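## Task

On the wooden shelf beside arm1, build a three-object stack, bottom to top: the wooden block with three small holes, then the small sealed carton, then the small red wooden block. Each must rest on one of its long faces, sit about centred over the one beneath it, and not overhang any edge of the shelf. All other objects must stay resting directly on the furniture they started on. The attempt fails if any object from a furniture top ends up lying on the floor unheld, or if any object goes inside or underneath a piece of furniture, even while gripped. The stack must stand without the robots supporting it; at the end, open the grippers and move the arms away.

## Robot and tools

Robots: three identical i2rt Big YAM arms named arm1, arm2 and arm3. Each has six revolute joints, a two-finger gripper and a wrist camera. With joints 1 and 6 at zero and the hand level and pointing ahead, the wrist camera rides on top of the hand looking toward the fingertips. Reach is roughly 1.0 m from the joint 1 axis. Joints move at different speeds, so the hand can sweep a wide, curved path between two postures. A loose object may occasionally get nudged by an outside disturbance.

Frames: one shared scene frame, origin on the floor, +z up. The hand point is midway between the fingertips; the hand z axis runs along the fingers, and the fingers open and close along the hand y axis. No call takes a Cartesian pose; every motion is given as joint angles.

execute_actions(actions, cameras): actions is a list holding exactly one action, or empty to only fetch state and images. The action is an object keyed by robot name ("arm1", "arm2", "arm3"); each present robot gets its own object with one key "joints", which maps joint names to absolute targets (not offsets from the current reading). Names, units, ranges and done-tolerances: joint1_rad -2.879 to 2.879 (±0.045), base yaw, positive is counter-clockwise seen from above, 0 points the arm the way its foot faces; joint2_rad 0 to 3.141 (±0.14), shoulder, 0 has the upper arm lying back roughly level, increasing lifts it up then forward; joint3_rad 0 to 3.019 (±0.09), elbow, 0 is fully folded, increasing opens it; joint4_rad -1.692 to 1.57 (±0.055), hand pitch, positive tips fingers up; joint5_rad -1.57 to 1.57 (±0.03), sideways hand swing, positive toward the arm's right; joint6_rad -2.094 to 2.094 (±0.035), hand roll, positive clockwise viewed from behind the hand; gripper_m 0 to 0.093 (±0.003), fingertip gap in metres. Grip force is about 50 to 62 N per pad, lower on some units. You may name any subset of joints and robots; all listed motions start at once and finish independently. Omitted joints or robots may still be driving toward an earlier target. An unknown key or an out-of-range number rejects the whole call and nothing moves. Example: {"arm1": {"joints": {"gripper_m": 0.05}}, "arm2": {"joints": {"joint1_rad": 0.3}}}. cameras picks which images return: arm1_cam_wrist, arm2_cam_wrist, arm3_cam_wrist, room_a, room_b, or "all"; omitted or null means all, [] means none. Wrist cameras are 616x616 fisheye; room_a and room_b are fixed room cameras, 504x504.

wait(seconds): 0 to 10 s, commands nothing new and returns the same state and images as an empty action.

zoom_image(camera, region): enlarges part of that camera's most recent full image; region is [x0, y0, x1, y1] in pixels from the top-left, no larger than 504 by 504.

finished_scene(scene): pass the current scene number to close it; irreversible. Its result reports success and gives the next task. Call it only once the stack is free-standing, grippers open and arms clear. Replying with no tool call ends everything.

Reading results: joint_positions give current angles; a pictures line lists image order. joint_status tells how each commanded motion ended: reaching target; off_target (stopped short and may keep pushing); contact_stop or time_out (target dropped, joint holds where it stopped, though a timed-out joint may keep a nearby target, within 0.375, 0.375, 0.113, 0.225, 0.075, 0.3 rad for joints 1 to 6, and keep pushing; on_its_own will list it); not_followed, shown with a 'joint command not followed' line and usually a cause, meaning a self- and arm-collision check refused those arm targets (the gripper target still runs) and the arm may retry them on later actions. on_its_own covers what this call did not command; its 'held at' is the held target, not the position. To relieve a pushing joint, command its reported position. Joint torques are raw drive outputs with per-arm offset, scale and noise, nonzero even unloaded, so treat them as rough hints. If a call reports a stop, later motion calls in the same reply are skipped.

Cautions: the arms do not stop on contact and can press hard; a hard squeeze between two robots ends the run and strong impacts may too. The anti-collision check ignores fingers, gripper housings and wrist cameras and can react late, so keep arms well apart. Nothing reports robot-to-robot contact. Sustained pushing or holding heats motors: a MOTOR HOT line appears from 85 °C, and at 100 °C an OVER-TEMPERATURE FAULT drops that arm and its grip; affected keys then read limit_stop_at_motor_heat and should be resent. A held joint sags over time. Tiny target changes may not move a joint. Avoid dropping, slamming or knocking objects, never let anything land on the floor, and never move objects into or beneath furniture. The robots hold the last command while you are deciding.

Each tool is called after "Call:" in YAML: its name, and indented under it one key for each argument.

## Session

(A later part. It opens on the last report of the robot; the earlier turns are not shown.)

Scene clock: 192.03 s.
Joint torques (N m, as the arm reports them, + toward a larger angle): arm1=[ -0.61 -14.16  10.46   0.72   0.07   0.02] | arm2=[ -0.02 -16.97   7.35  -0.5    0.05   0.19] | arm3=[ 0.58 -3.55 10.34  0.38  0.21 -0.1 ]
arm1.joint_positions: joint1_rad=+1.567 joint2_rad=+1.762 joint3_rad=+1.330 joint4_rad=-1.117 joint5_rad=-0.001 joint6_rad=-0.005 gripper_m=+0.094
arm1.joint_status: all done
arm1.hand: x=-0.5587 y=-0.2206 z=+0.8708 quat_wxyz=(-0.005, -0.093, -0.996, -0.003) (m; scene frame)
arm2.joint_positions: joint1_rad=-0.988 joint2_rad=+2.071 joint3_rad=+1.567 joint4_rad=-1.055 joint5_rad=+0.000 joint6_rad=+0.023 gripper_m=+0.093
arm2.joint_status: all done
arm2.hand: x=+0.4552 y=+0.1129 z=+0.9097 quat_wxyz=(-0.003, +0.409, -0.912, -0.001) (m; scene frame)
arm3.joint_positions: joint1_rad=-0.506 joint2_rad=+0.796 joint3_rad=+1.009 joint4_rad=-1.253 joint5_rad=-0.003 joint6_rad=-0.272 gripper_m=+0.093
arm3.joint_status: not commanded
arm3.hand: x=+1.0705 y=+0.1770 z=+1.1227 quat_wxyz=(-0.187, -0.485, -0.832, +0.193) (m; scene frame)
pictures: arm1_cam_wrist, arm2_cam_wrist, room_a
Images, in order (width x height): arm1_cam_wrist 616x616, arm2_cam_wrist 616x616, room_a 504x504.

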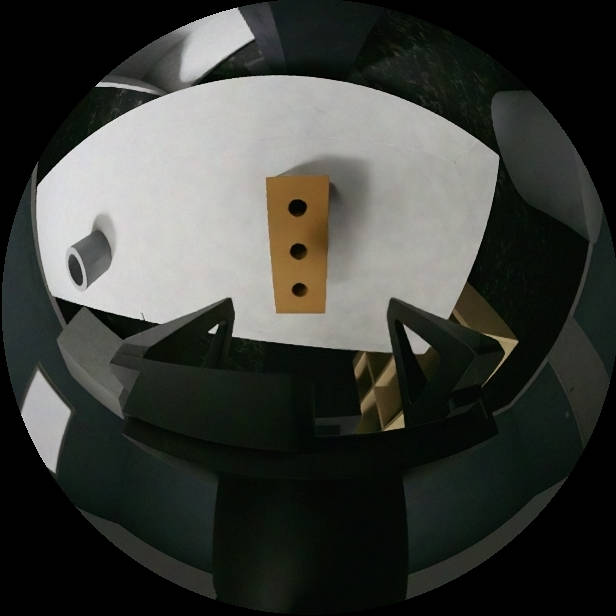

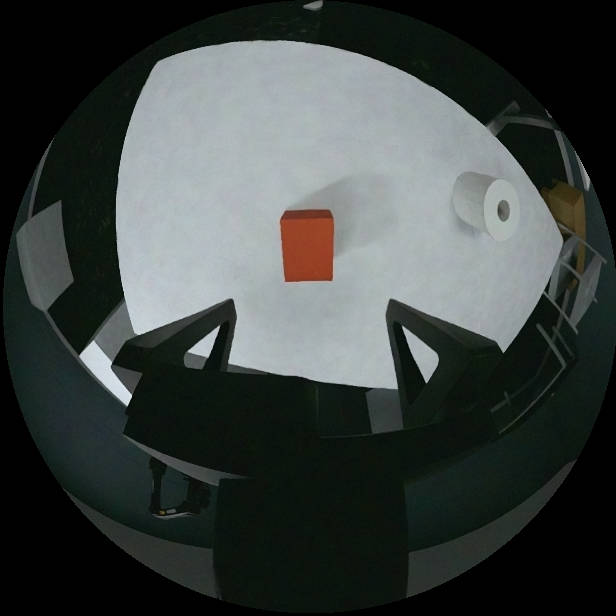

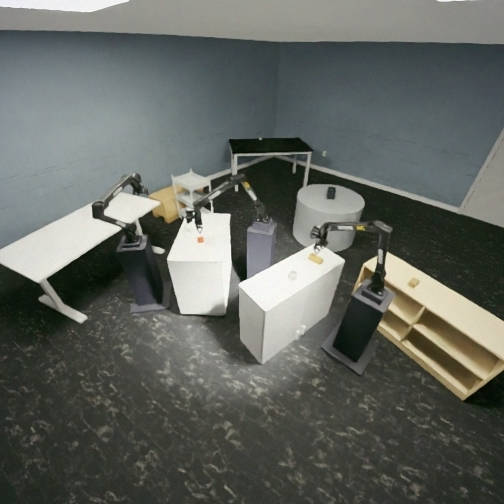

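Call:
execute_actions:
  actions:
    - {"arm2":{"joints":{"joint2_rad":2.225,"joint4_rad":-0.875}},"arm1":{"joints":{"joint1_rad":1.592,"joint2_rad":1.89,"joint3_rad":1.285,"joint4_rad":-0.922}}}
  cameras: ["arm1_cam_wrist","arm2_cam_wrist"]

Scene clock: 203.80 s.
Joint torques (N m, as the arm reports them, + toward a larger angle): arm1=[  0.84 -15.17   9.61   1.03   0.07   0.01] | arm2=[  0.08 -19.26   6.57   0.87  -0.02   0.15] | arm3=[ 0.58 -3.52 10.34  0.38  0.21 -0.09]
arm1.joint_positions: joint1_rad=+1.584 joint2_rad=+1.891 joint3_rad=+1.279 joint4_rad=-0.937 joint5_rad=-0.001 joint6_rad=-0.005 gripper_m=+0.094
arm1.joint_status: all done
arm1.hand: x=-0.5475 y=-0.2129 z=+0.7903 quat_wxyz=(-0.005, -0.084, -0.996, -0.003) (m; scene frame)
arm2.joint_positions: joint1_rad=-0.988 joint2_rad=+2.249 joint3_rad=+1.567 joint4_rad=-0.891 joint5_rad=+0.000 joint6_rad=+0.023 gripper_m=+0.093
arm2.joint_status: all done
arm2.hand: x=+0.4602 y=+0.1184 z=+0.8063 quat_wxyz=(+0.003, +0.409, -0.912, +0.002) (m; scene frame)
arm3.joint_positions: joint1_rad=-0.506 joint2_rad=+0.796 joint3_rad=+1.009 joint4_rad=-1.253 joint5_rad=-0.003 joint6_rad=-0.272 gripper_m=+0.093
arm3.joint_status: not commanded
arm3.hand: x=+1.0705 y=+0.1770 z=+1.1227 quat_wxyz=(-0.187, -0.485, -0.832, +0.193) (m; scene frame)
pictures: arm1_cam_wrist, arm2_cam_wrist
Images, in order (width x height): arm1_cam_wrist 616x616, arm2_cam_wrist 616x616.

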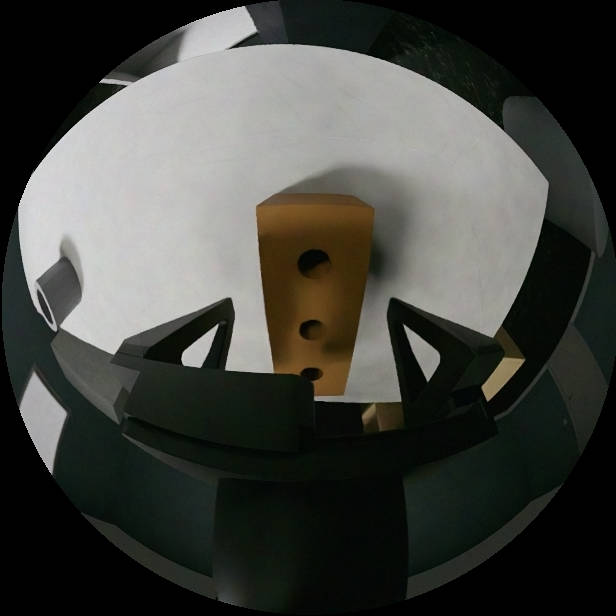

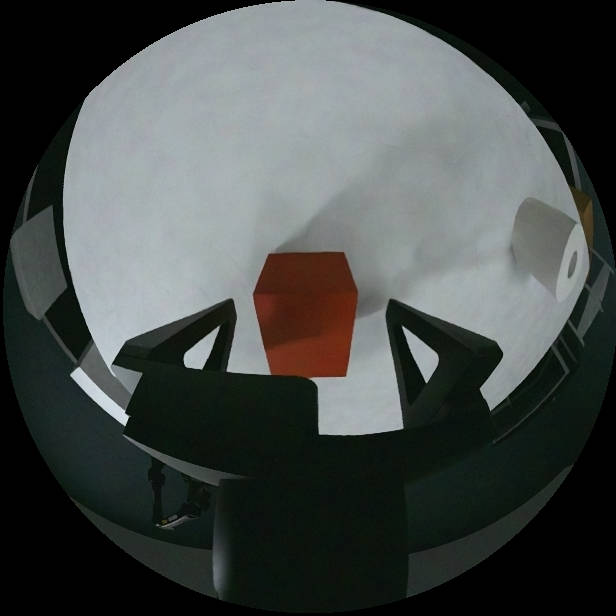

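Call:
execute_actions:
  actions:
    - {"arm2":{"joints":{"gripper_m":0.03}},"arm1":{"joints":{"gripper_m":0.03}}}
  cameras: []

Call:
execute_actions:
  actions:
    - {"arm2":{"joints":{"joint2_rad":2.06,"joint4_rad":-1.08}},"arm1":{"joints":{"joint2_rad":1.72,"joint4_rad":-1.12}}}
  cameras: ["arm1_cam_wrist","arm2_cam_wrist"]

Scene clock: 218.10 s.
Joint torques (N m, as the arm reports them, + toward a larger angle): arm1=[  0.81 -15.1    9.64   1.02   0.04   0.01] | arm2=[ -0.33 -19.76   6.6    1.     0.02   0.16] | arm3=[ 0.54 -3.54 10.34  0.38  0.21 -0.1 ]
arm1.joint_positions: joint1_rad=+1.584 joint2_rad=+1.891 joint3_rad=+1.279 joint4_rad=-0.936 joint5_rad=-0.001 joint6_rad=-0.005 gripper_m=+0.045
arm1.joint_status: gripper_m off_target (ended at +0.045, target +0.030)
arm1.hand: x=-0.5474 y=-0.2131 z=+0.7903 quat_wxyz=(-0.006, -0.085, -0.996, -0.003) (m; scene frame)
arm2.joint_positions: joint1_rad=-0.988 joint2_rad=+2.249 joint3_rad=+1.567 joint4_rad=-0.891 joint5_rad=+0.000 joint6_rad=+0.023 gripper_m=+0.044
arm2.joint_status: gripper_m off_target (ended at +0.044, target +0.030)
arm2.hand: x=+0.4602 y=+0.1184 z=+0.8063 quat_wxyz=(+0.003, +0.409, -0.913, +0.002) (m; scene frame)
arm3.joint_positions: joint1_rad=-0.506 joint2_rad=+0.796 joint3_rad=+1.009 joint4_rad=-1.253 joint5_rad=-0.003 joint6_rad=-0.272 gripper_m=+0.093
arm3.joint_status: not commanded
arm3.hand: x=+1.0705 y=+0.1770 z=+1.1227 quat_wxyz=(-0.187, -0.485, -0.832, +0.193) (m; scene frame)
pictures: none
No camera images: the call's "cameras" was empty. Leave "cameras" out to get every camera's image.

Scene clock: 219.23 s.
Joint torques (N m, as the arm reports them, + toward a larger angle): arm1=[  0.81 -12.17  10.96  -0.07   0.03   0.01] | arm2=[  0.22 -16.59   7.4   -0.43   0.03   0.18] | arm3=[ 0.55 -3.56 10.33  0.39  0.21 -0.1 ]
arm1.joint_positions: joint1_rad=+1.584 joint2_rad=+1.707 joint3_rad=+1.274 joint4_rad=-1.107 joint5_rad=-0.001 joint6_rad=-0.005 gripper_m=+0.045
arm1.joint_status: all done
arm1.hand: x=-0.5746 y=-0.2089 z=+0.8782 quat_wxyz=(-0.010, -0.085, -0.996, -0.003) (m; scene frame)
arm2.joint_positions: joint1_rad=-0.988 joint2_rad=+2.052 joint3_rad=+1.567 joint4_rad=-1.065 joint5_rad=+0.000 joint6_rad=+0.023 gripper_m=+0.044
arm2.joint_status: all done
arm2.hand: x=+0.4553 y=+0.1129 z=+0.9209 quat_wxyz=(-0.007, +0.409, -0.913, -0.003) (m; scene frame)
arm3.joint_positions: joint1_rad=-0.506 joint2_rad=+0.796 joint3_rad=+1.009 joint4_rad=-1.253 joint5_rad=-0.003 joint6_rad=-0.272 gripper_m=+0.093
arm3.joint_status: not commanded
arm3.hand: x=+1.0705 y=+0.1770 z=+1.1227 quat_wxyz=(-0.187, -0.485, -0.832, +0.193) (m; scene frame)
pictures: arm1_cam_wrist, arm2_cam_wrist
Images, in order (width x height): arm1_cam_wrist 616x616, arm2_cam_wrist 616x616.

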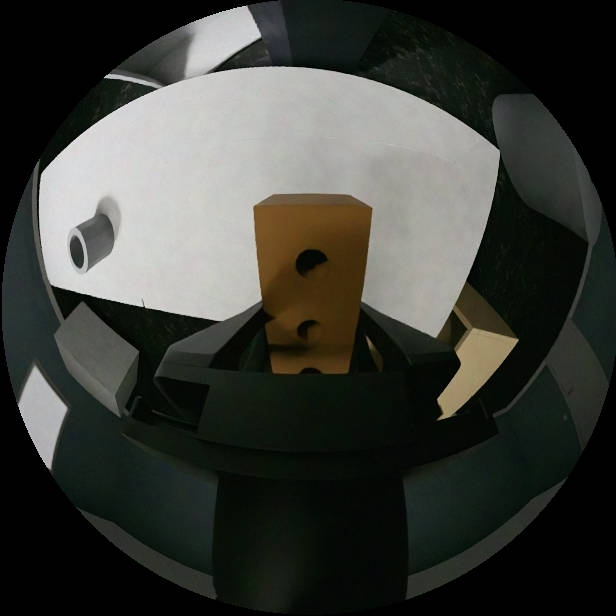

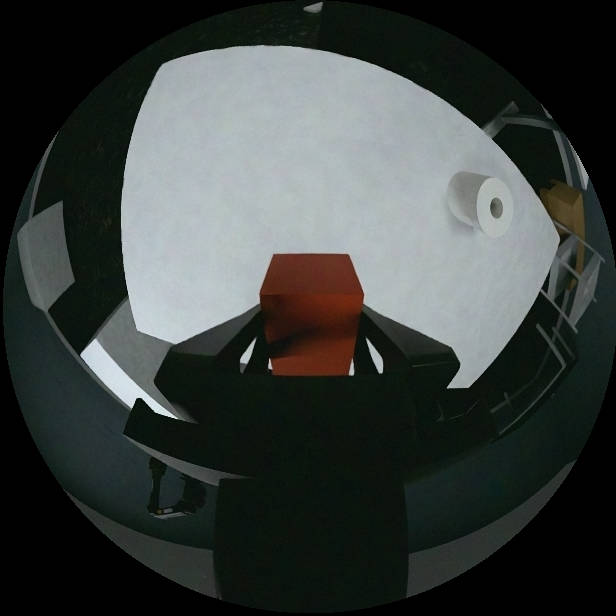

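Call:
execute_actions:
  actions:
    - {"arm2":{"joints":{"joint1_rad":1.096,"joint6_rad":0.0}},"arm1":{"joints":{"joint1_rad":-0.01,"joint2_rad":1.89,"joint3_rad":1.455,"joint4_rad":-1.08}}}
  cameras: []

Call:
execute_actions:
  actions:
    - {"arm2":{"joints":{"joint2_rad":2.235,"joint4_rad":-0.85}},"arm1":{"joints":{"joint2_rad":2.145,"joint4_rad":-0.815}}}
  cameras: ["arm1_cam_wrist","arm2_cam_wrist","room_a"]

Scene clock: 240.90 s.
Joint torques (N m, as the arm reports them, + toward a larger angle): arm1=[  0.46 -16.54  11.98   0.39  -0.08   0.01] | arm2=[ -0.44 -17.34   7.45  -0.35   0.01   0.01] | arm3=[ 0.55 -3.51 10.34  0.38  0.21 -0.1 ]
arm1.joint_positions: joint1_rad=-0.019 joint2_rad=+1.900 joint3_rad=+1.430 joint4_rad=-1.079 joint5_rad=+0.003 joint6_rad=-0.005 gripper_m=+0.044
arm1.joint_status: all done
arm1.hand: x=-1.1773 y=-0.6651 z=+0.8384 quat_wxyz=(+0.001, -0.775, -0.632, +0.011) (m; scene frame)
arm2.joint_positions: joint1_rad=+1.099 joint2_rad=+2.057 joint3_rad=+1.567 joint4_rad=-1.065 joint5_rad=+0.000 joint6_rad=+0.007 gripper_m=+0.044
arm2.joint_status: all done
arm2.hand: x=-0.5228 y=-0.2311 z=+0.9218 quat_wxyz=(+0.002, +0.995, -0.098, -0.008) (m; scene frame)
arm3.joint_positions: joint1_rad=-0.506 joint2_rad=+0.796 joint3_rad=+1.009 joint4_rad=-1.253 joint5_rad=-0.003 joint6_rad=-0.272 gripper_m=+0.093
arm3.joint_status: not commanded
arm3.hand: x=+1.0705 y=+0.1770 z=+1.1227 quat_wxyz=(-0.187, -0.485, -0.832, +0.193) (m; scene frame)
pictures: none
No camera images: the call's "cameras" was empty. Leave "cameras" out to get every camera's image.

Scene clock: 242.17 s.
Joint torques (N m, as the arm reports them, + toward a larger angle): arm1=[  0.51 -18.83  10.49   1.02  -0.08   0.01] | arm2=[ -0.02 -20.26   6.59   0.93   0.02   0.02] | arm3=[ 0.56 -3.53 10.33  0.4   0.2  -0.1 ]
arm1.joint_positions: joint1_rad=-0.019 joint2_rad=+2.160 joint3_rad=+1.431 joint4_rad=-0.829 joint5_rad=+0.003 joint6_rad=-0.005 gripper_m=+0.044
arm1.joint_status: all done
arm1.hand: x=-1.1833 y=-0.6856 z=+0.6975 quat_wxyz=(+0.004, -0.775, -0.632, +0.007) (m; scene frame)
arm2.joint_positions: joint1_rad=+1.099 joint2_rad=+2.268 joint3_rad=+1.567 joint4_rad=-0.867 joint5_rad=+0.000 joint6_rad=+0.007 gripper_m=+0.044
arm2.joint_status: all done
arm2.hand: x=-0.5330 y=-0.2298 z=+0.7988 quat_wxyz=(+0.003, +0.995, -0.098, -0.002) (m; scene frame)
arm3.joint_positions: joint1_rad=-0.506 joint2_rad=+0.796 joint3_rad=+1.009 joint4_rad=-1.253 joint5_rad=-0.003 joint6_rad=-0.272 gripper_m=+0.093
arm3.joint_status: not commanded
arm3.hand: x=+1.0705 y=+0.1770 z=+1.1227 quat_wxyz=(-0.187, -0.485, -0.832, +0.193) (m; scene frame)
pictures: arm1_cam_wrist, arm2_cam_wrist, room_a
Images, in order (width x height): arm1_cam_wrist 616x616, arm2_cam_wrist 616x616, room_a 504x504.

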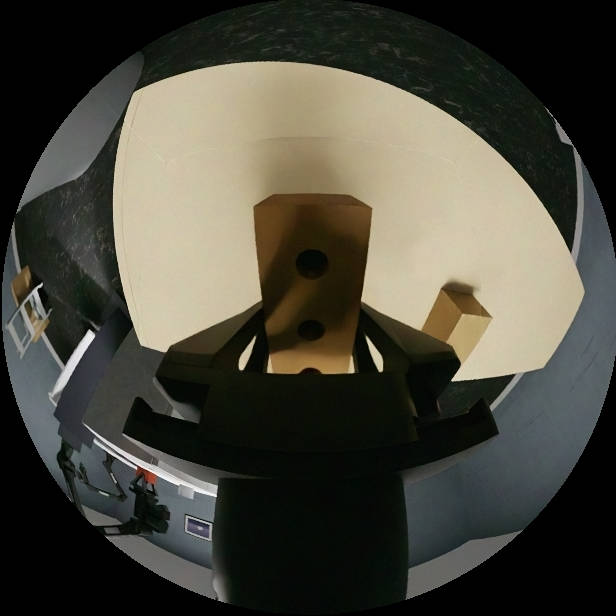

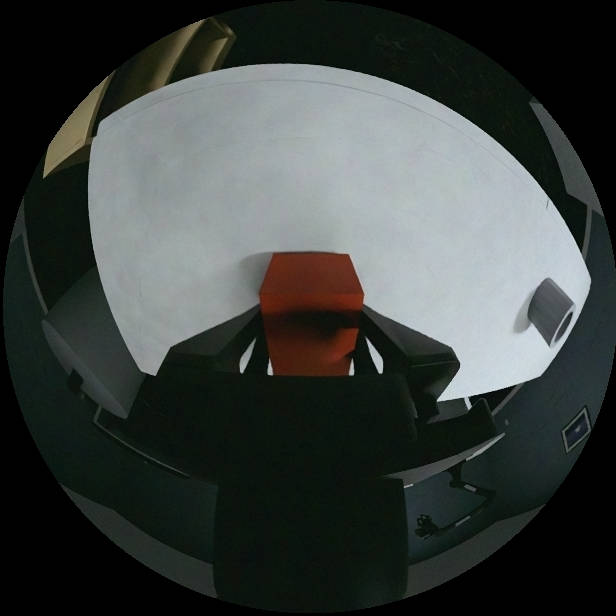

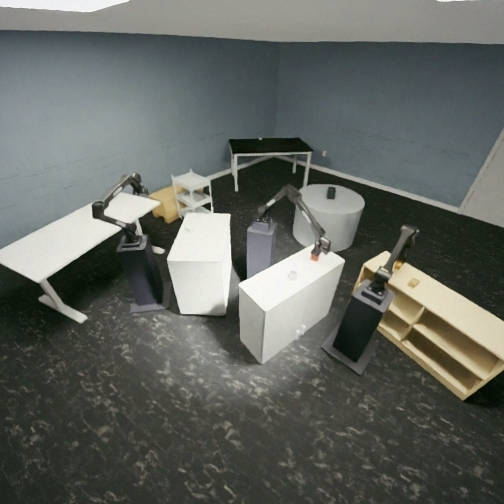

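Call:
execute_actions:
  actions:
    - {"arm2":{"joints":{"joint2_rad":2.31,"joint4_rad":-0.84}},"arm1":{"joints":{"joint2_rad":2.225,"joint4_rad":-0.765}}}
  cameras: ["arm1_cam_wrist"]

Scene clock: 248.37 s.
Joint torques (N m, as the arm reports them, + toward a larger angle): arm1=[  0.5  -17.51   9.98   0.96  -0.08   0.01] | arm2=[ -0.19 -17.34   6.52   0.87   0.01   0.01] | arm3=[ 0.57 -3.54 10.34  0.39  0.21 -0.1 ]
arm1.joint_positions: joint1_rad=-0.019 joint2_rad=+2.221 joint3_rad=+1.431 joint4_rad=-0.778 joint5_rad=+0.003 joint6_rad=-0.005 gripper_m=+0.044
arm1.joint_status: all done
arm1.hand: x=-1.1832 y=-0.6831 z=+0.6634 quat_wxyz=(+0.007, -0.775, -0.632, +0.003) (m; scene frame)
arm2.joint_positions: joint1_rad=+1.099 joint2_rad=+2.288 joint3_rad=+1.567 joint4_rad=-0.852 joint5_rad=+0.000 joint6_rad=+0.007 gripper_m=+0.044
arm2.joint_status: all done
arm2.hand: x=-0.5316 y=-0.2301 z=+0.7874 quat_wxyz=(+0.003, +0.995, -0.098, +0.000) (m; scene frame)
arm3.joint_positions: joint1_rad=-0.506 joint2_rad=+0.796 joint3_rad=+1.009 joint4_rad=-1.253 joint5_rad=-0.003 joint6_rad=-0.272 gripper_m=+0.093
arm3.joint_status: not commanded
arm3.hand: x=+1.0705 y=+0.1770 z=+1.1227 quat_wxyz=(-0.187, -0.485, -0.832, +0.193) (m; scene frame)
pictures: arm1_cam_wrist
Images, in order (width x height): arm1_cam_wrist 616x616.

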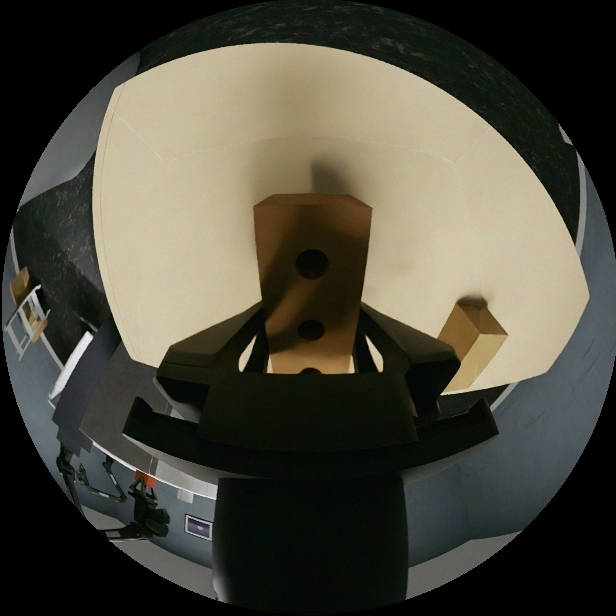

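Call:
execute_actions:
  actions:
    - {"arm1":{"joints":{"joint2_rad":2.26,"joint4_rad":-0.74}},"arm2":{"joints":{"joint2_rad":2.27,"gripper_m":0.093}}}
  cameras: ["arm1_cam_wrist","room_b"]

Scene clock: 277.93 s.
Joint torques (N m, as the arm reports them, + toward a larger angle): arm1=[  0.49 -16.92   9.81   1.02  -0.08   0.01] | arm2=[ -0.16 -19.96   6.33   0.87   0.01   0.03] | arm3=[ 0.58 -3.52 10.34  0.39  0.21 -0.1 ]
arm1.joint_positions: joint1_rad=-0.019 joint2_rad=+2.246 joint3_rad=+1.431 joint4_rad=-0.755 joint5_rad=+0.003 joint6_rad=-0.005 gripper_m=+0.044
arm1.joint_status: all done
arm1.hand: x=-1.1832 y=-0.6823 z=+0.6499 quat_wxyz=(+0.007, -0.775, -0.632, +0.003) (m; scene frame)
arm2.joint_positions: joint1_rad=+1.099 joint2_rad=+2.287 joint3_rad=+1.567 joint4_rad=-0.852 joint5_rad=+0.000 joint6_rad=+0.007 gripper_m=+0.093
arm2.joint_status: all done
arm2.hand: x=-0.5318 y=-0.2301 z=+0.7876 quat_wxyz=(+0.003, +0.995, -0.098, +0.000) (m; scene frame)
arm3.joint_positions: joint1_rad=-0.506 joint2_rad=+0.796 joint3_rad=+1.009 joint4_rad=-1.253 joint5_rad=-0.003 joint6_rad=-0.272 gripper_m=+0.093
arm3.joint_status: not commanded
arm3.hand: x=+1.0705 y=+0.1770 z=+1.1227 quat_wxyz=(-0.187, -0.485, -0.832, +0.193) (m; scene frame)
pictures: arm1_cam_wrist, room_b
Images, in order (width x height): arm1_cam_wrist 616x616, room_b 504x504.

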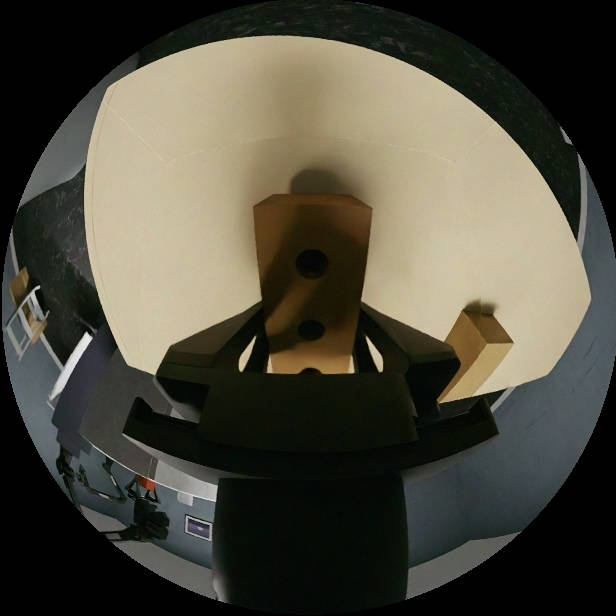

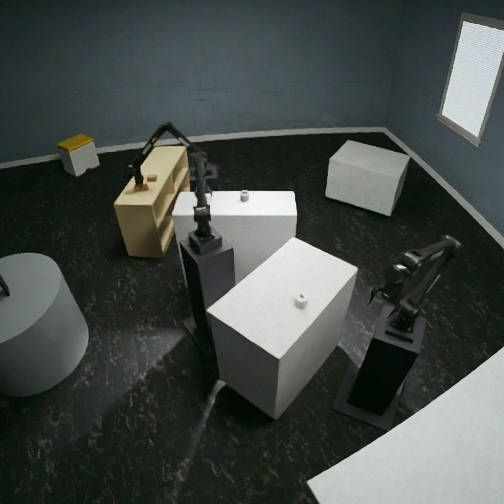

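Call:
execute_actions:
  actions:
    - {"arm1":{"joints":{"joint2_rad":2.29,"joint4_rad":-0.72}},"arm2":{"joints":{"joint2_rad":2.08,"joint4_rad":-1.07}}}
  cameras: ["arm2_cam_wrist"]

Scene clock: 284.60 s.
Joint torques (N m, as the arm reports them, + toward a larger angle): arm1=[  0.51 -16.11   9.62   0.84  -0.05   0.  ] | arm2=[ -0.39 -16.65   7.38  -0.42   0.01   0.02] | arm3=[ 0.59 -3.53 10.34  0.39  0.21 -0.1 ]
arm1.joint_positions: joint1_rad=-0.019 joint2_rad=+2.265 joint3_rad=+1.432 joint4_rad=-0.730 joint5_rad=+0.002 joint6_rad=-0.004 gripper_m=+0.044
arm1.joint_status: all done
arm1.hand: x=-1.1834 y=-0.6834 z=+0.6396 quat_wxyz=(+0.005, -0.775, -0.632, +0.005) (m; scene frame)
arm2.joint_positions: joint1_rad=+1.099 joint2_rad=+2.067 joint3_rad=+1.567 joint4_rad=-1.055 joint5_rad=+0.000 joint6_rad=+0.007 gripper_m=+0.093
arm2.joint_status: all done
arm2.hand: x=-0.5240 y=-0.2309 z=+0.9163 quat_wxyz=(+0.002, +0.995, -0.098, -0.009) (m; scene frame)
arm3.joint_positions: joint1_rad=-0.506 joint2_rad=+0.796 joint3_rad=+1.009 joint4_rad=-1.253 joint5_rad=-0.003 joint6_rad=-0.272 gripper_m=+0.093
arm3.joint_status: not commanded
arm3.hand: x=+1.0705 y=+0.1770 z=+1.1227 quat_wxyz=(-0.187, -0.485, -0.832, +0.193) (m; scene frame)
pictures: arm2_cam_wrist
Images, in order (width x height): arm2_cam_wrist 616x616.

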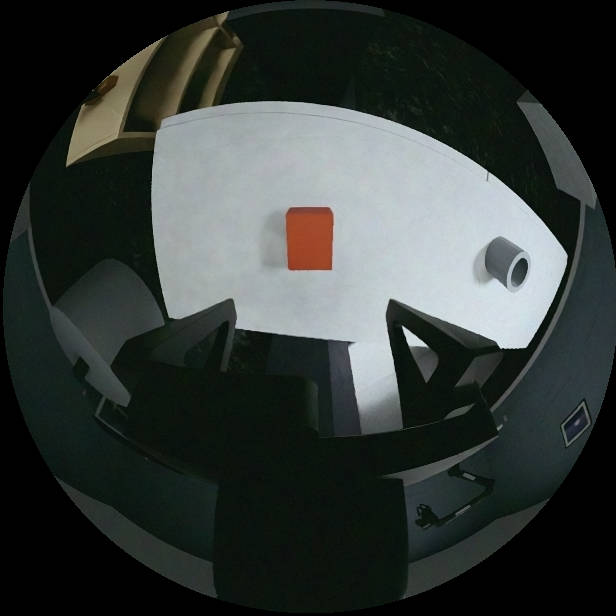

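Call:
execute_actions:
  actions:
    - {"arm1":{"joints":{"joint2_rad":2.31,"joint4_rad":-0.705}},"arm2":{"joints":{"joint1_rad":-0.5,"joint2_rad":0.6,"joint3_rad":0.8,"joint4_rad":-1.0}}}
  cameras: ["arm1_cam_wrist","room_b"]

Scene clock: 291.93 s.
Joint torques (N m, as the arm reports them, + toward a larger angle): arm1=[  0.52 -14.51   9.61   1.45  -0.04   0.  ] | arm2=[-0.51 -1.08  7.54  1.83 -0.05  0.03] | arm3=[ 0.58 -3.54 10.34  0.39  0.21 -0.1 ]
arm1.joint_positions: joint1_rad=-0.019 joint2_rad=+2.265 joint3_rad=+1.432 joint4_rad=-0.729 joint5_rad=+0.002 joint6_rad=-0.004 gripper_m=+0.044
arm1.joint_status: all done
arm1.hand: x=-1.1834 y=-0.6835 z=+0.6393 quat_wxyz=(+0.005, -0.775, -0.632, +0.005) (m; scene frame)
arm2.joint_positions: joint1_rad=-0.496 joint2_rad=+0.594 joint3_rad=+0.809 joint4_rad=-1.004 joint5_rad=+0.001 joint6_rad=+0.007 gripper_m=+0.093
arm2.joint_status: all done
arm2.hand: x=+0.1291 y=-0.0568 z=+1.2174 quat_wxyz=(-0.294, +0.578, -0.723, -0.239) (m; scene frame)
arm3.joint_positions: joint1_rad=-0.506 joint2_rad=+0.796 joint3_rad=+1.009 joint4_rad=-1.253 joint5_rad=-0.003 joint6_rad=-0.272 gripper_m=+0.093
arm3.joint_status: not commanded
arm3.hand: x=+1.0705 y=+0.1770 z=+1.1227 quat_wxyz=(-0.187, -0.485, -0.832, +0.193) (m; scene frame)
pictures: arm1_cam_wrist, room_b
Images, in order (width x height): arm1_cam_wrist 616x616, room_b 504x504.

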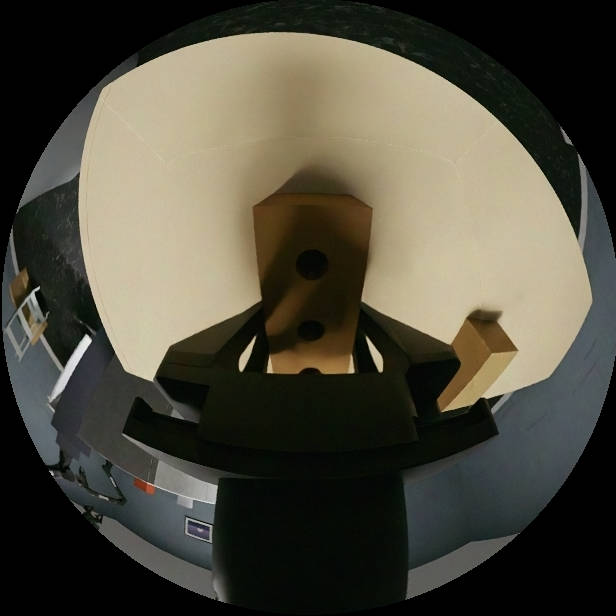

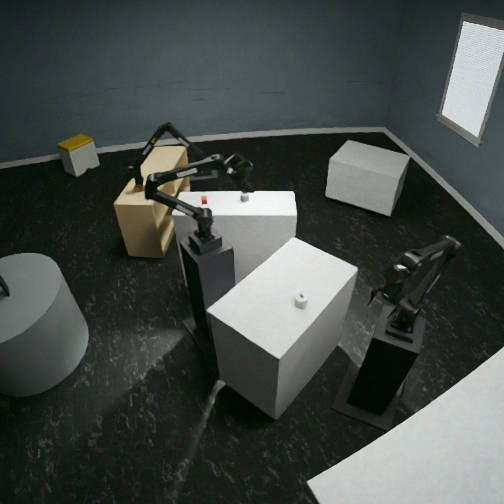

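Call:
execute_actions:
  actions:
    - {"arm1":{"joints":{"joint2_rad":2.255,"joint4_rad":-0.73,"gripper_m":0.093}}}
  cameras: []

Call:
execute_actions:
  actions:
    - {"arm1":{"joints":{"joint2_rad":2.08,"joint4_rad":-0.91}}}
  cameras: ["arm1_cam_wrist"]

Scene clock: 298.00 s.
Joint torques (N m, as the arm reports them, + toward a larger angle): arm1=[  0.49 -18.71   9.68   0.39  -0.05   0.  ] | arm2=[-0.54 -1.63  7.48  1.84 -0.03  0.01] | arm3=[ 0.56 -3.52 10.33  0.38  0.21 -0.1 ]
arm1.joint_positions: joint1_rad=-0.019 joint2_rad=+2.264 joint3_rad=+1.432 joint4_rad=-0.729 joint5_rad=+0.002 joint6_rad=-0.004 gripper_m=+0.093
arm1.joint_status: all done
arm1.hand: x=-1.1835 y=-0.6838 z=+0.6400 quat_wxyz=(+0.004, -0.775, -0.632, +0.006) (m; scene frame)
arm2.joint_positions: joint1_rad=-0.496 joint2_rad=+0.594 joint3_rad=+0.809 joint4_rad=-1.004 joint5_rad=+0.001 joint6_rad=+0.007 gripper_m=+0.093
arm2.joint_status: not commanded
arm2.hand: x=+0.1291 y=-0.0568 z=+1.2174 quat_wxyz=(-0.294, +0.578, -0.723, -0.239) (m; scene frame)
arm3.joint_positions: joint1_rad=-0.506 joint2_rad=+0.796 joint3_rad=+1.009 joint4_rad=-1.253 joint5_rad=-0.003 joint6_rad=-0.272 gripper_m=+0.093
arm3.joint_status: not commanded
arm3.hand: x=+1.0705 y=+0.1770 z=+1.1227 quat_wxyz=(-0.187, -0.485, -0.832, +0.193) (m; scene frame)
pictures: none
No camera images: the call's "cameras" was empty. Leave "cameras" out to get every camera's image.

Scene clock: 299.17 s.
Joint torques (N m, as the arm reports them, + toward a larger angle): arm1=[  0.48 -15.11  10.74  -0.04  -0.04   0.01] | arm2=[-0.38 -1.43  7.44  1.9  -0.06  0.01] | arm3=[ 0.58 -3.53 10.33  0.38  0.21 -0.1 ]
arm1.joint_positions: joint1_rad=-0.019 joint2_rad=+2.054 joint3_rad=+1.437 joint4_rad=-0.896 joint5_rad=+0.002 joint6_rad=-0.004 gripper_m=+0.093
arm1.joint_status: all done
arm1.hand: x=-1.1839 y=-0.6929 z=+0.7580 quat_wxyz=(-0.011, -0.775, -0.632, +0.025) (m; scene frame)
arm2.joint_positions: joint1_rad=-0.496 joint2_rad=+0.594 joint3_rad=+0.809 joint4_rad=-1.004 joint5_rad=+0.001 joint6_rad=+0.007 gripper_m=+0.093
arm2.joint_status: not commanded
arm2.hand: x=+0.1291 y=-0.0568 z=+1.2174 quat_wxyz=(-0.294, +0.578, -0.723, -0.239) (m; scene frame)
arm3.joint_positions: joint1_rad=-0.506 joint2_rad=+0.796 joint3_rad=+1.009 joint4_rad=-1.253 joint5_rad=-0.003 joint6_rad=-0.272 gripper_m=+0.093
arm3.joint_status: not commanded
arm3.hand: x=+1.0705 y=+0.1770 z=+1.1227 quat_wxyz=(-0.187, -0.485, -0.832, +0.193) (m; scene frame)
pictures: arm1_cam_wrist
Images, in order (width x height): arm1_cam_wrist 616x616.

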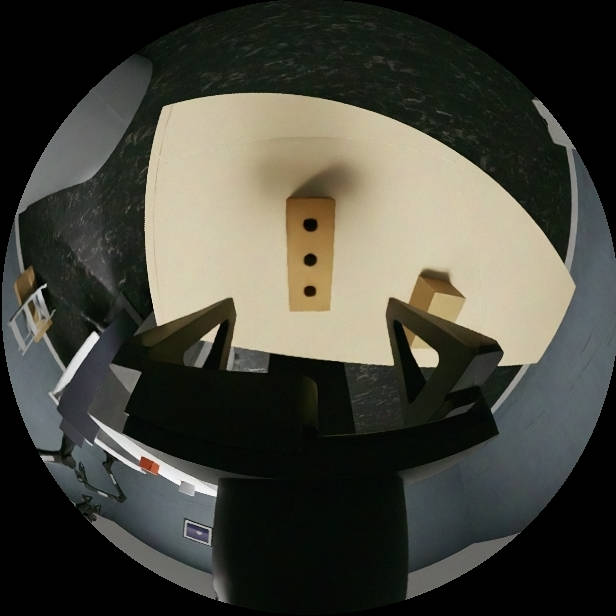

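Call:
execute_actions:
  actions:
    - {"arm1":{"joints":{"joint1_rad":-0.355,"joint2_rad":2.01,"joint3_rad":1.275,"joint4_rad":-0.797,"joint6_rad":-0.22}}}
  cameras: ["arm1_cam_wrist"]

Scene clock: 310.07 s.
Joint torques (N m, as the arm reports them, + toward a larger angle): arm1=[ -0.4  -15.4    8.19   1.06  -0.07  -0.08] | arm2=[-0.57 -1.32  7.47  1.9  -0.05  0.01] | arm3=[ 0.59 -3.56 10.34  0.39  0.21 -0.1 ]
arm1.joint_positions: joint1_rad=-0.353 joint2_rad=+2.008 joint3_rad=+1.278 joint4_rad=-0.811 joint5_rad=+0.002 joint6_rad=-0.212 gripper_m=+0.093
arm1.joint_status: all done
arm1.hand: x=-1.3400 y=-0.5802 z=+0.7366 quat_wxyz=(+0.002, -0.813, -0.582, +0.016) (m; scene frame)
arm2.joint_positions: joint1_rad=-0.496 joint2_rad=+0.594 joint3_rad=+0.809 joint4_rad=-1.004 joint5_rad=+0.001 joint6_rad=+0.007 gripper_m=+0.093
arm2.joint_status: not commanded
arm2.hand: x=+0.1291 y=-0.0568 z=+1.2174 quat_wxyz=(-0.294, +0.578, -0.723, -0.239) (m; scene frame)
arm3.joint_positions: joint1_rad=-0.506 joint2_rad=+0.796 joint3_rad=+1.009 joint4_rad=-1.253 joint5_rad=-0.003 joint6_rad=-0.272 gripper_m=+0.093
arm3.joint_status: not commanded
arm3.hand: x=+1.0705 y=+0.1770 z=+1.1227 quat_wxyz=(-0.187, -0.485, -0.832, +0.193) (m; scene frame)
pictures: arm1_cam_wrist
Images, in order (width x height): arm1_cam_wrist 616x616.

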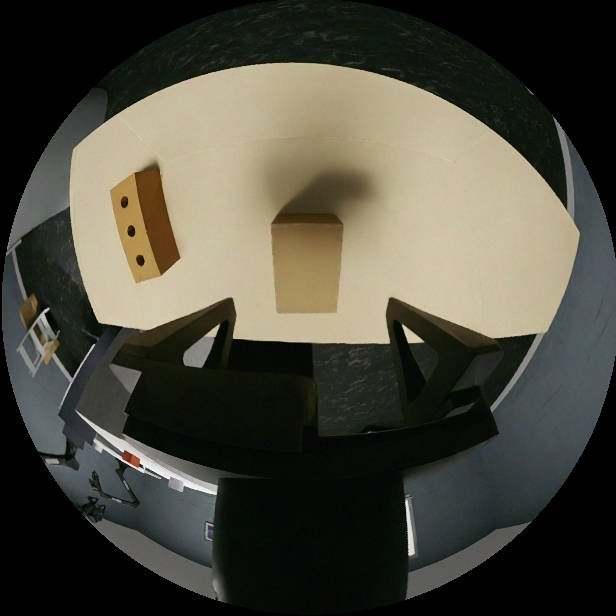

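Call:
zoom_image:
  camera: "arm1_cam_wrist"
  region: [240, 180, 380, 330]

Region (240, 180, 380, 330) of arm1_cam_wrist's 616x616 image, scaled by 3.360, with more detail than that image has; it fills the left 470 columns of this view, and the rest is white.

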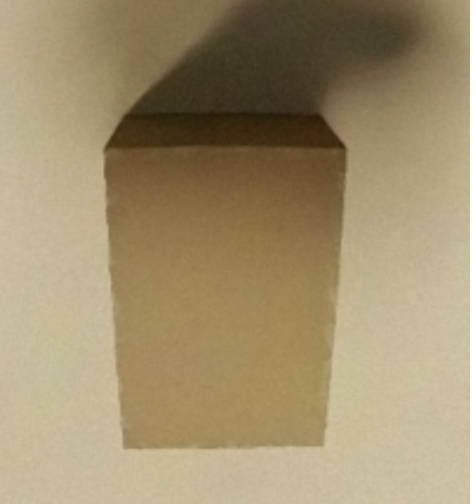

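Call:
execute_actions:
  actions:
    - {"arm1":{"joints":{"joint1_rad":-0.35,"joint2_rad":2.18,"joint3_rad":1.243,"joint4_rad":-0.598}}}
  cameras: ["arm1_cam_wrist"]

Scene clock: 333.07 s.
Joint torques (N m, as the arm reports them, + toward a larger angle): arm1=[  0.03 -16.5    7.58   1.06  -0.07  -0.08] | arm2=[-0.91 -1.43  7.47  1.76 -0.08  0.02] | arm3=[ 0.56 -3.57 10.34  0.39  0.21 -0.1 ]
arm1.joint_positions: joint1_rad=-0.353 joint2_rad=+2.183 joint3_rad=+1.234 joint4_rad=-0.613 joint5_rad=+0.002 joint6_rad=-0.212 gripper_m=+0.093
arm1.joint_status: all done
arm1.hand: x=-1.3330 y=-0.5659 z=+0.6375 quat_wxyz=(+0.006, -0.813, -0.582, +0.006) (m; scene frame)
arm2.joint_positions: joint1_rad=-0.496 joint2_rad=+0.594 joint3_rad=+0.809 joint4_rad=-1.004 joint5_rad=+0.001 joint6_rad=+0.007 gripper_m=+0.093
arm2.joint_status: not commanded
arm2.hand: x=+0.1291 y=-0.0568 z=+1.2174 quat_wxyz=(-0.294, +0.578, -0.723, -0.239) (m; scene frame)
arm3.joint_positions: joint1_rad=-0.506 joint2_rad=+0.796 joint3_rad=+1.009 joint4_rad=-1.253 joint5_rad=-0.003 joint6_rad=-0.272 gripper_m=+0.093
arm3.joint_status: not commanded
arm3.hand: x=+1.0705 y=+0.1770 z=+1.1227 quat_wxyz=(-0.187, -0.485, -0.832, +0.193) (m; scene frame)
pictures: arm1_cam_wrist
Images, in order (width x height): arm1_cam_wrist 616x616.

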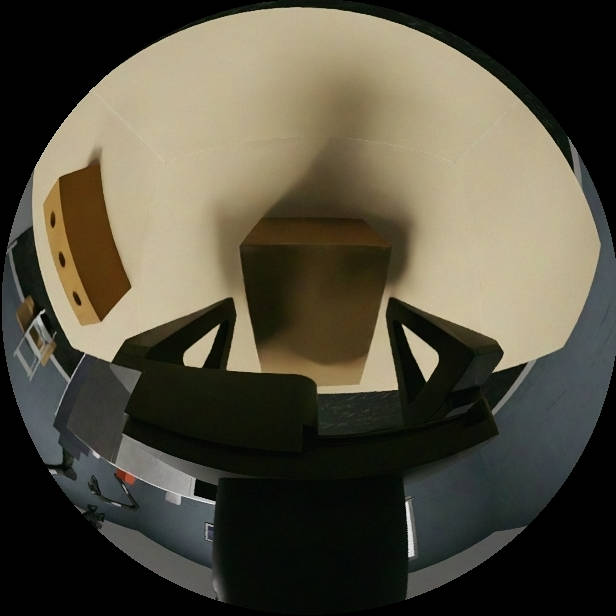

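Call:
execute_actions:
  actions:
    - {"arm1":{"joints":{"gripper_m":0.02}}}
  cameras: []

Call:
execute_actions:
  actions:
    - {"arm1":{"joints":{"joint2_rad":2.04,"joint4_rad":-0.77}}}
  cameras: ["arm1_cam_wrist"]

Scene clock: 340.03 s.
Joint torques (N m, as the arm reports them, + toward a larger angle): arm1=[  0.07 -16.49   7.59   1.04  -0.05  -0.08] | arm2=[-0.37 -1.04  7.43  1.84 -0.03  0.01] | arm3=[ 0.56 -3.53 10.34  0.39  0.21 -0.09]
arm1.joint_positions: joint1_rad=-0.353 joint2_rad=+2.183 joint3_rad=+1.234 joint4_rad=-0.612 joint5_rad=+0.002 joint6_rad=-0.212 gripper_m=+0.059
arm1.joint_status: gripper_m off_target (ended at +0.059, target +0.020)
arm1.hand: x=-1.3330 y=-0.5660 z=+0.6375 quat_wxyz=(+0.005, -0.813, -0.582, +0.006) (m; scene frame)
arm2.joint_positions: joint1_rad=-0.496 joint2_rad=+0.594 joint3_rad=+0.809 joint4_rad=-1.004 joint5_rad=+0.001 joint6_rad=+0.007 gripper_m=+0.093
arm2.joint_status: not commanded
arm2.hand: x=+0.1291 y=-0.0568 z=+1.2174 quat_wxyz=(-0.294, +0.578, -0.723, -0.239) (m; scene frame)
arm3.joint_positions: joint1_rad=-0.506 joint2_rad=+0.796 joint3_rad=+1.009 joint4_rad=-1.253 joint5_rad=-0.003 joint6_rad=-0.272 gripper_m=+0.093
arm3.joint_status: not commanded
arm3.hand: x=+1.0705 y=+0.1770 z=+1.1227 quat_wxyz=(-0.187, -0.485, -0.832, +0.193) (m; scene frame)
pictures: none
No camera images: the call's "cameras" was empty. Leave "cameras" out to get every camera's image.

Scene clock: 341.00 s.
Joint torques (N m, as the arm reports them, + toward a larger angle): arm1=[  0.   -14.1    8.84  -0.11  -0.05  -0.08] | arm2=[-0.76 -0.97  7.5   1.97 -0.03  0.01] | arm3=[ 0.57 -3.56 10.33  0.38  0.21 -0.1 ]
arm1.joint_positions: joint1_rad=-0.353 joint2_rad=+2.023 joint3_rad=+1.234 joint4_rad=-0.757 joint5_rad=+0.002 joint6_rad=-0.212 gripper_m=+0.059
arm1.joint_status: all done
arm1.hand: x=-1.3342 y=-0.5701 z=+0.7173 quat_wxyz=(+0.002, -0.813, -0.582, +0.014) (m; scene frame)
arm2.joint_positions: joint1_rad=-0.496 joint2_rad=+0.594 joint3_rad=+0.809 joint4_rad=-1.004 joint5_rad=+0.001 joint6_rad=+0.007 gripper_m=+0.093
arm2.joint_status: not commanded
arm2.hand: x=+0.1291 y=-0.0568 z=+1.2174 quat_wxyz=(-0.294, +0.578, -0.723, -0.239) (m; scene frame)
arm3.joint_positions: joint1_rad=-0.506 joint2_rad=+0.796 joint3_rad=+1.009 joint4_rad=-1.253 joint5_rad=-0.003 joint6_rad=-0.272 gripper_m=+0.093
arm3.joint_status: not commanded
arm3.hand: x=+1.0705 y=+0.1770 z=+1.1227 quat_wxyz=(-0.187, -0.485, -0.832, +0.193) (m; scene frame)
pictures: arm1_cam_wrist
Images, in order (width x height): arm1_cam_wrist 616x616.

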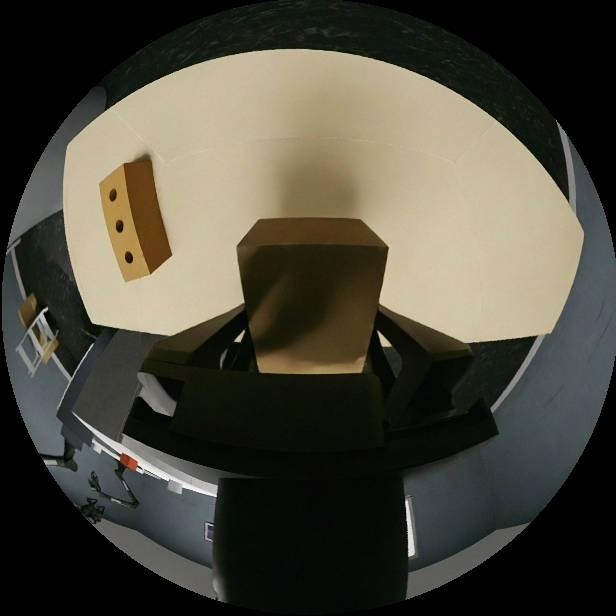

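Call:
execute_actions:
  actions:
    - {"arm1":{"joints":{"joint1_rad":-0.014,"joint2_rad":2.04,"joint3_rad":1.44,"joint4_rad":-0.93,"joint6_rad":0.006}}}
  cameras: []

Call:
execute_actions:
  actions:
    - {"arm1":{"joints":{"joint2_rad":2.13,"joint4_rad":-0.81}}}
  cameras: ["arm1_cam_wrist"]

Scene clock: 353.57 s.
Joint torques (N m, as the arm reports them, + toward a larger angle): arm1=[  0.06 -16.32  10.51  -0.03   0.09   0.04] | arm2=[-0.59 -1.09  7.44  1.81 -0.06 -0.02] | arm3=[ 0.58 -3.56 10.33  0.38  0.21 -0.1 ]
arm1.joint_positions: joint1_rad=-0.018 joint2_rad=+2.034 joint3_rad=+1.425 joint4_rad=-0.917 joint5_rad=-0.001 joint6_rad=-0.002 gripper_m=+0.059
arm1.joint_status: all done
arm1.hand: x=-1.1811 y=-0.6857 z=+0.7649 quat_wxyz=(-0.008, -0.775, -0.632, +0.018) (m; scene frame)
arm2.joint_positions: joint1_rad=-0.496 joint2_rad=+0.594 joint3_rad=+0.809 joint4_rad=-1.004 joint5_rad=+0.001 joint6_rad=+0.007 gripper_m=+0.093
arm2.joint_status: not commanded
arm2.hand: x=+0.1291 y=-0.0568 z=+1.2174 quat_wxyz=(-0.294, +0.578, -0.723, -0.239) (m; scene frame)
arm3.joint_positions: joint1_rad=-0.506 joint2_rad=+0.796 joint3_rad=+1.009 joint4_rad=-1.253 joint5_rad=-0.003 joint6_rad=-0.272 gripper_m=+0.093
arm3.joint_status: not commanded
arm3.hand: x=+1.0705 y=+0.1770 z=+1.1227 quat_wxyz=(-0.187, -0.485, -0.832, +0.193) (m; scene frame)
pictures: none
No camera images: the call's "cameras" was empty. Leave "cameras" out to get every camera's image.

Scene clock: 354.60 s.
Joint torques (N m, as the arm reports them, + toward a larger angle): arm1=[  0.03 -17.65   9.89   1.1    0.09   0.04] | arm2=[-0.9  -1.24  7.49  1.85 -0.04  0.05] | arm3=[ 0.54 -3.53 10.34  0.39  0.21 -0.1 ]
arm1.joint_positions: joint1_rad=-0.018 joint2_rad=+2.130 joint3_rad=+1.425 joint4_rad=-0.825 joint5_rad=-0.001 joint6_rad=-0.002 gripper_m=+0.059
arm1.joint_status: all done
arm1.hand: x=-1.1827 y=-0.6903 z=+0.7120 quat_wxyz=(-0.007, -0.775, -0.632, +0.017) (m; scene frame)
arm2.joint_positions: joint1_rad=-0.496 joint2_rad=+0.594 joint3_rad=+0.809 joint4_rad=-1.004 joint5_rad=+0.001 joint6_rad=+0.007 gripper_m=+0.093
arm2.joint_status: not commanded
arm2.hand: x=+0.1291 y=-0.0568 z=+1.2174 quat_wxyz=(-0.294, +0.578, -0.723, -0.239) (m; scene frame)
arm3.joint_positions: joint1_rad=-0.506 joint2_rad=+0.796 joint3_rad=+1.009 joint4_rad=-1.253 joint5_rad=-0.003 joint6_rad=-0.272 gripper_m=+0.093
arm3.joint_status: not commanded
arm3.hand: x=+1.0705 y=+0.1770 z=+1.1227 quat_wxyz=(-0.187, -0.485, -0.832, +0.193) (m; scene frame)
pictures: arm1_cam_wrist
Images, in order (width x height): arm1_cam_wrist 616x616.

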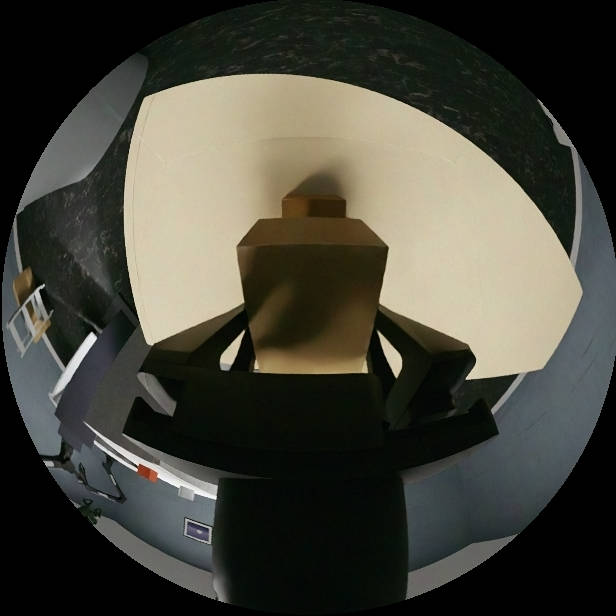

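Call:
execute_actions:
  actions:
    - {"arm1":{"joints":{"joint2_rad":2.21,"joint4_rad":-0.80}}}
  cameras: ["arm1_cam_wrist"]

Scene clock: 360.80 s.
Joint torques (N m, as the arm reports them, + toward a larger angle): arm1=[  0.04 -15.21   9.38   0.8    0.09   0.03] | arm2=[-0.59 -1.53  7.46  1.85 -0.05  0.01] | arm3=[ 0.55 -3.52 10.33  0.38  0.21 -0.1 ]
arm1.joint_positions: joint1_rad=-0.018 joint2_rad=+2.179 joint3_rad=+1.427 joint4_rad=-0.809 joint5_rad=-0.001 joint6_rad=-0.001 gripper_m=+0.059
arm1.joint_status: all done
arm1.hand: x=-1.1816 y=-0.6842 z=+0.6856 quat_wxyz=(+0.003, -0.775, -0.632, +0.005) (m; scene frame)
arm2.joint_positions: joint1_rad=-0.496 joint2_rad=+0.594 joint3_rad=+0.809 joint4_rad=-1.004 joint5_rad=+0.001 joint6_rad=+0.007 gripper_m=+0.093
arm2.joint_status: not commanded
arm2.hand: x=+0.1291 y=-0.0568 z=+1.2174 quat_wxyz=(-0.294, +0.578, -0.723, -0.239) (m; scene frame)
arm3.joint_positions: joint1_rad=-0.506 joint2_rad=+0.796 joint3_rad=+1.009 joint4_rad=-1.253 joint5_rad=-0.003 joint6_rad=-0.272 gripper_m=+0.093
arm3.joint_status: not commanded
arm3.hand: x=+1.0705 y=+0.1770 z=+1.1227 quat_wxyz=(-0.187, -0.485, -0.832, +0.193) (m; scene frame)
pictures: arm1_cam_wrist
Images, in order (width x height): arm1_cam_wrist 616x616.

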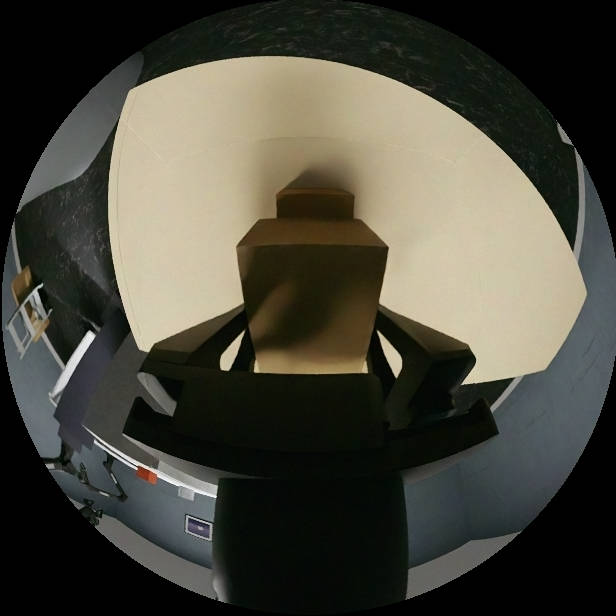

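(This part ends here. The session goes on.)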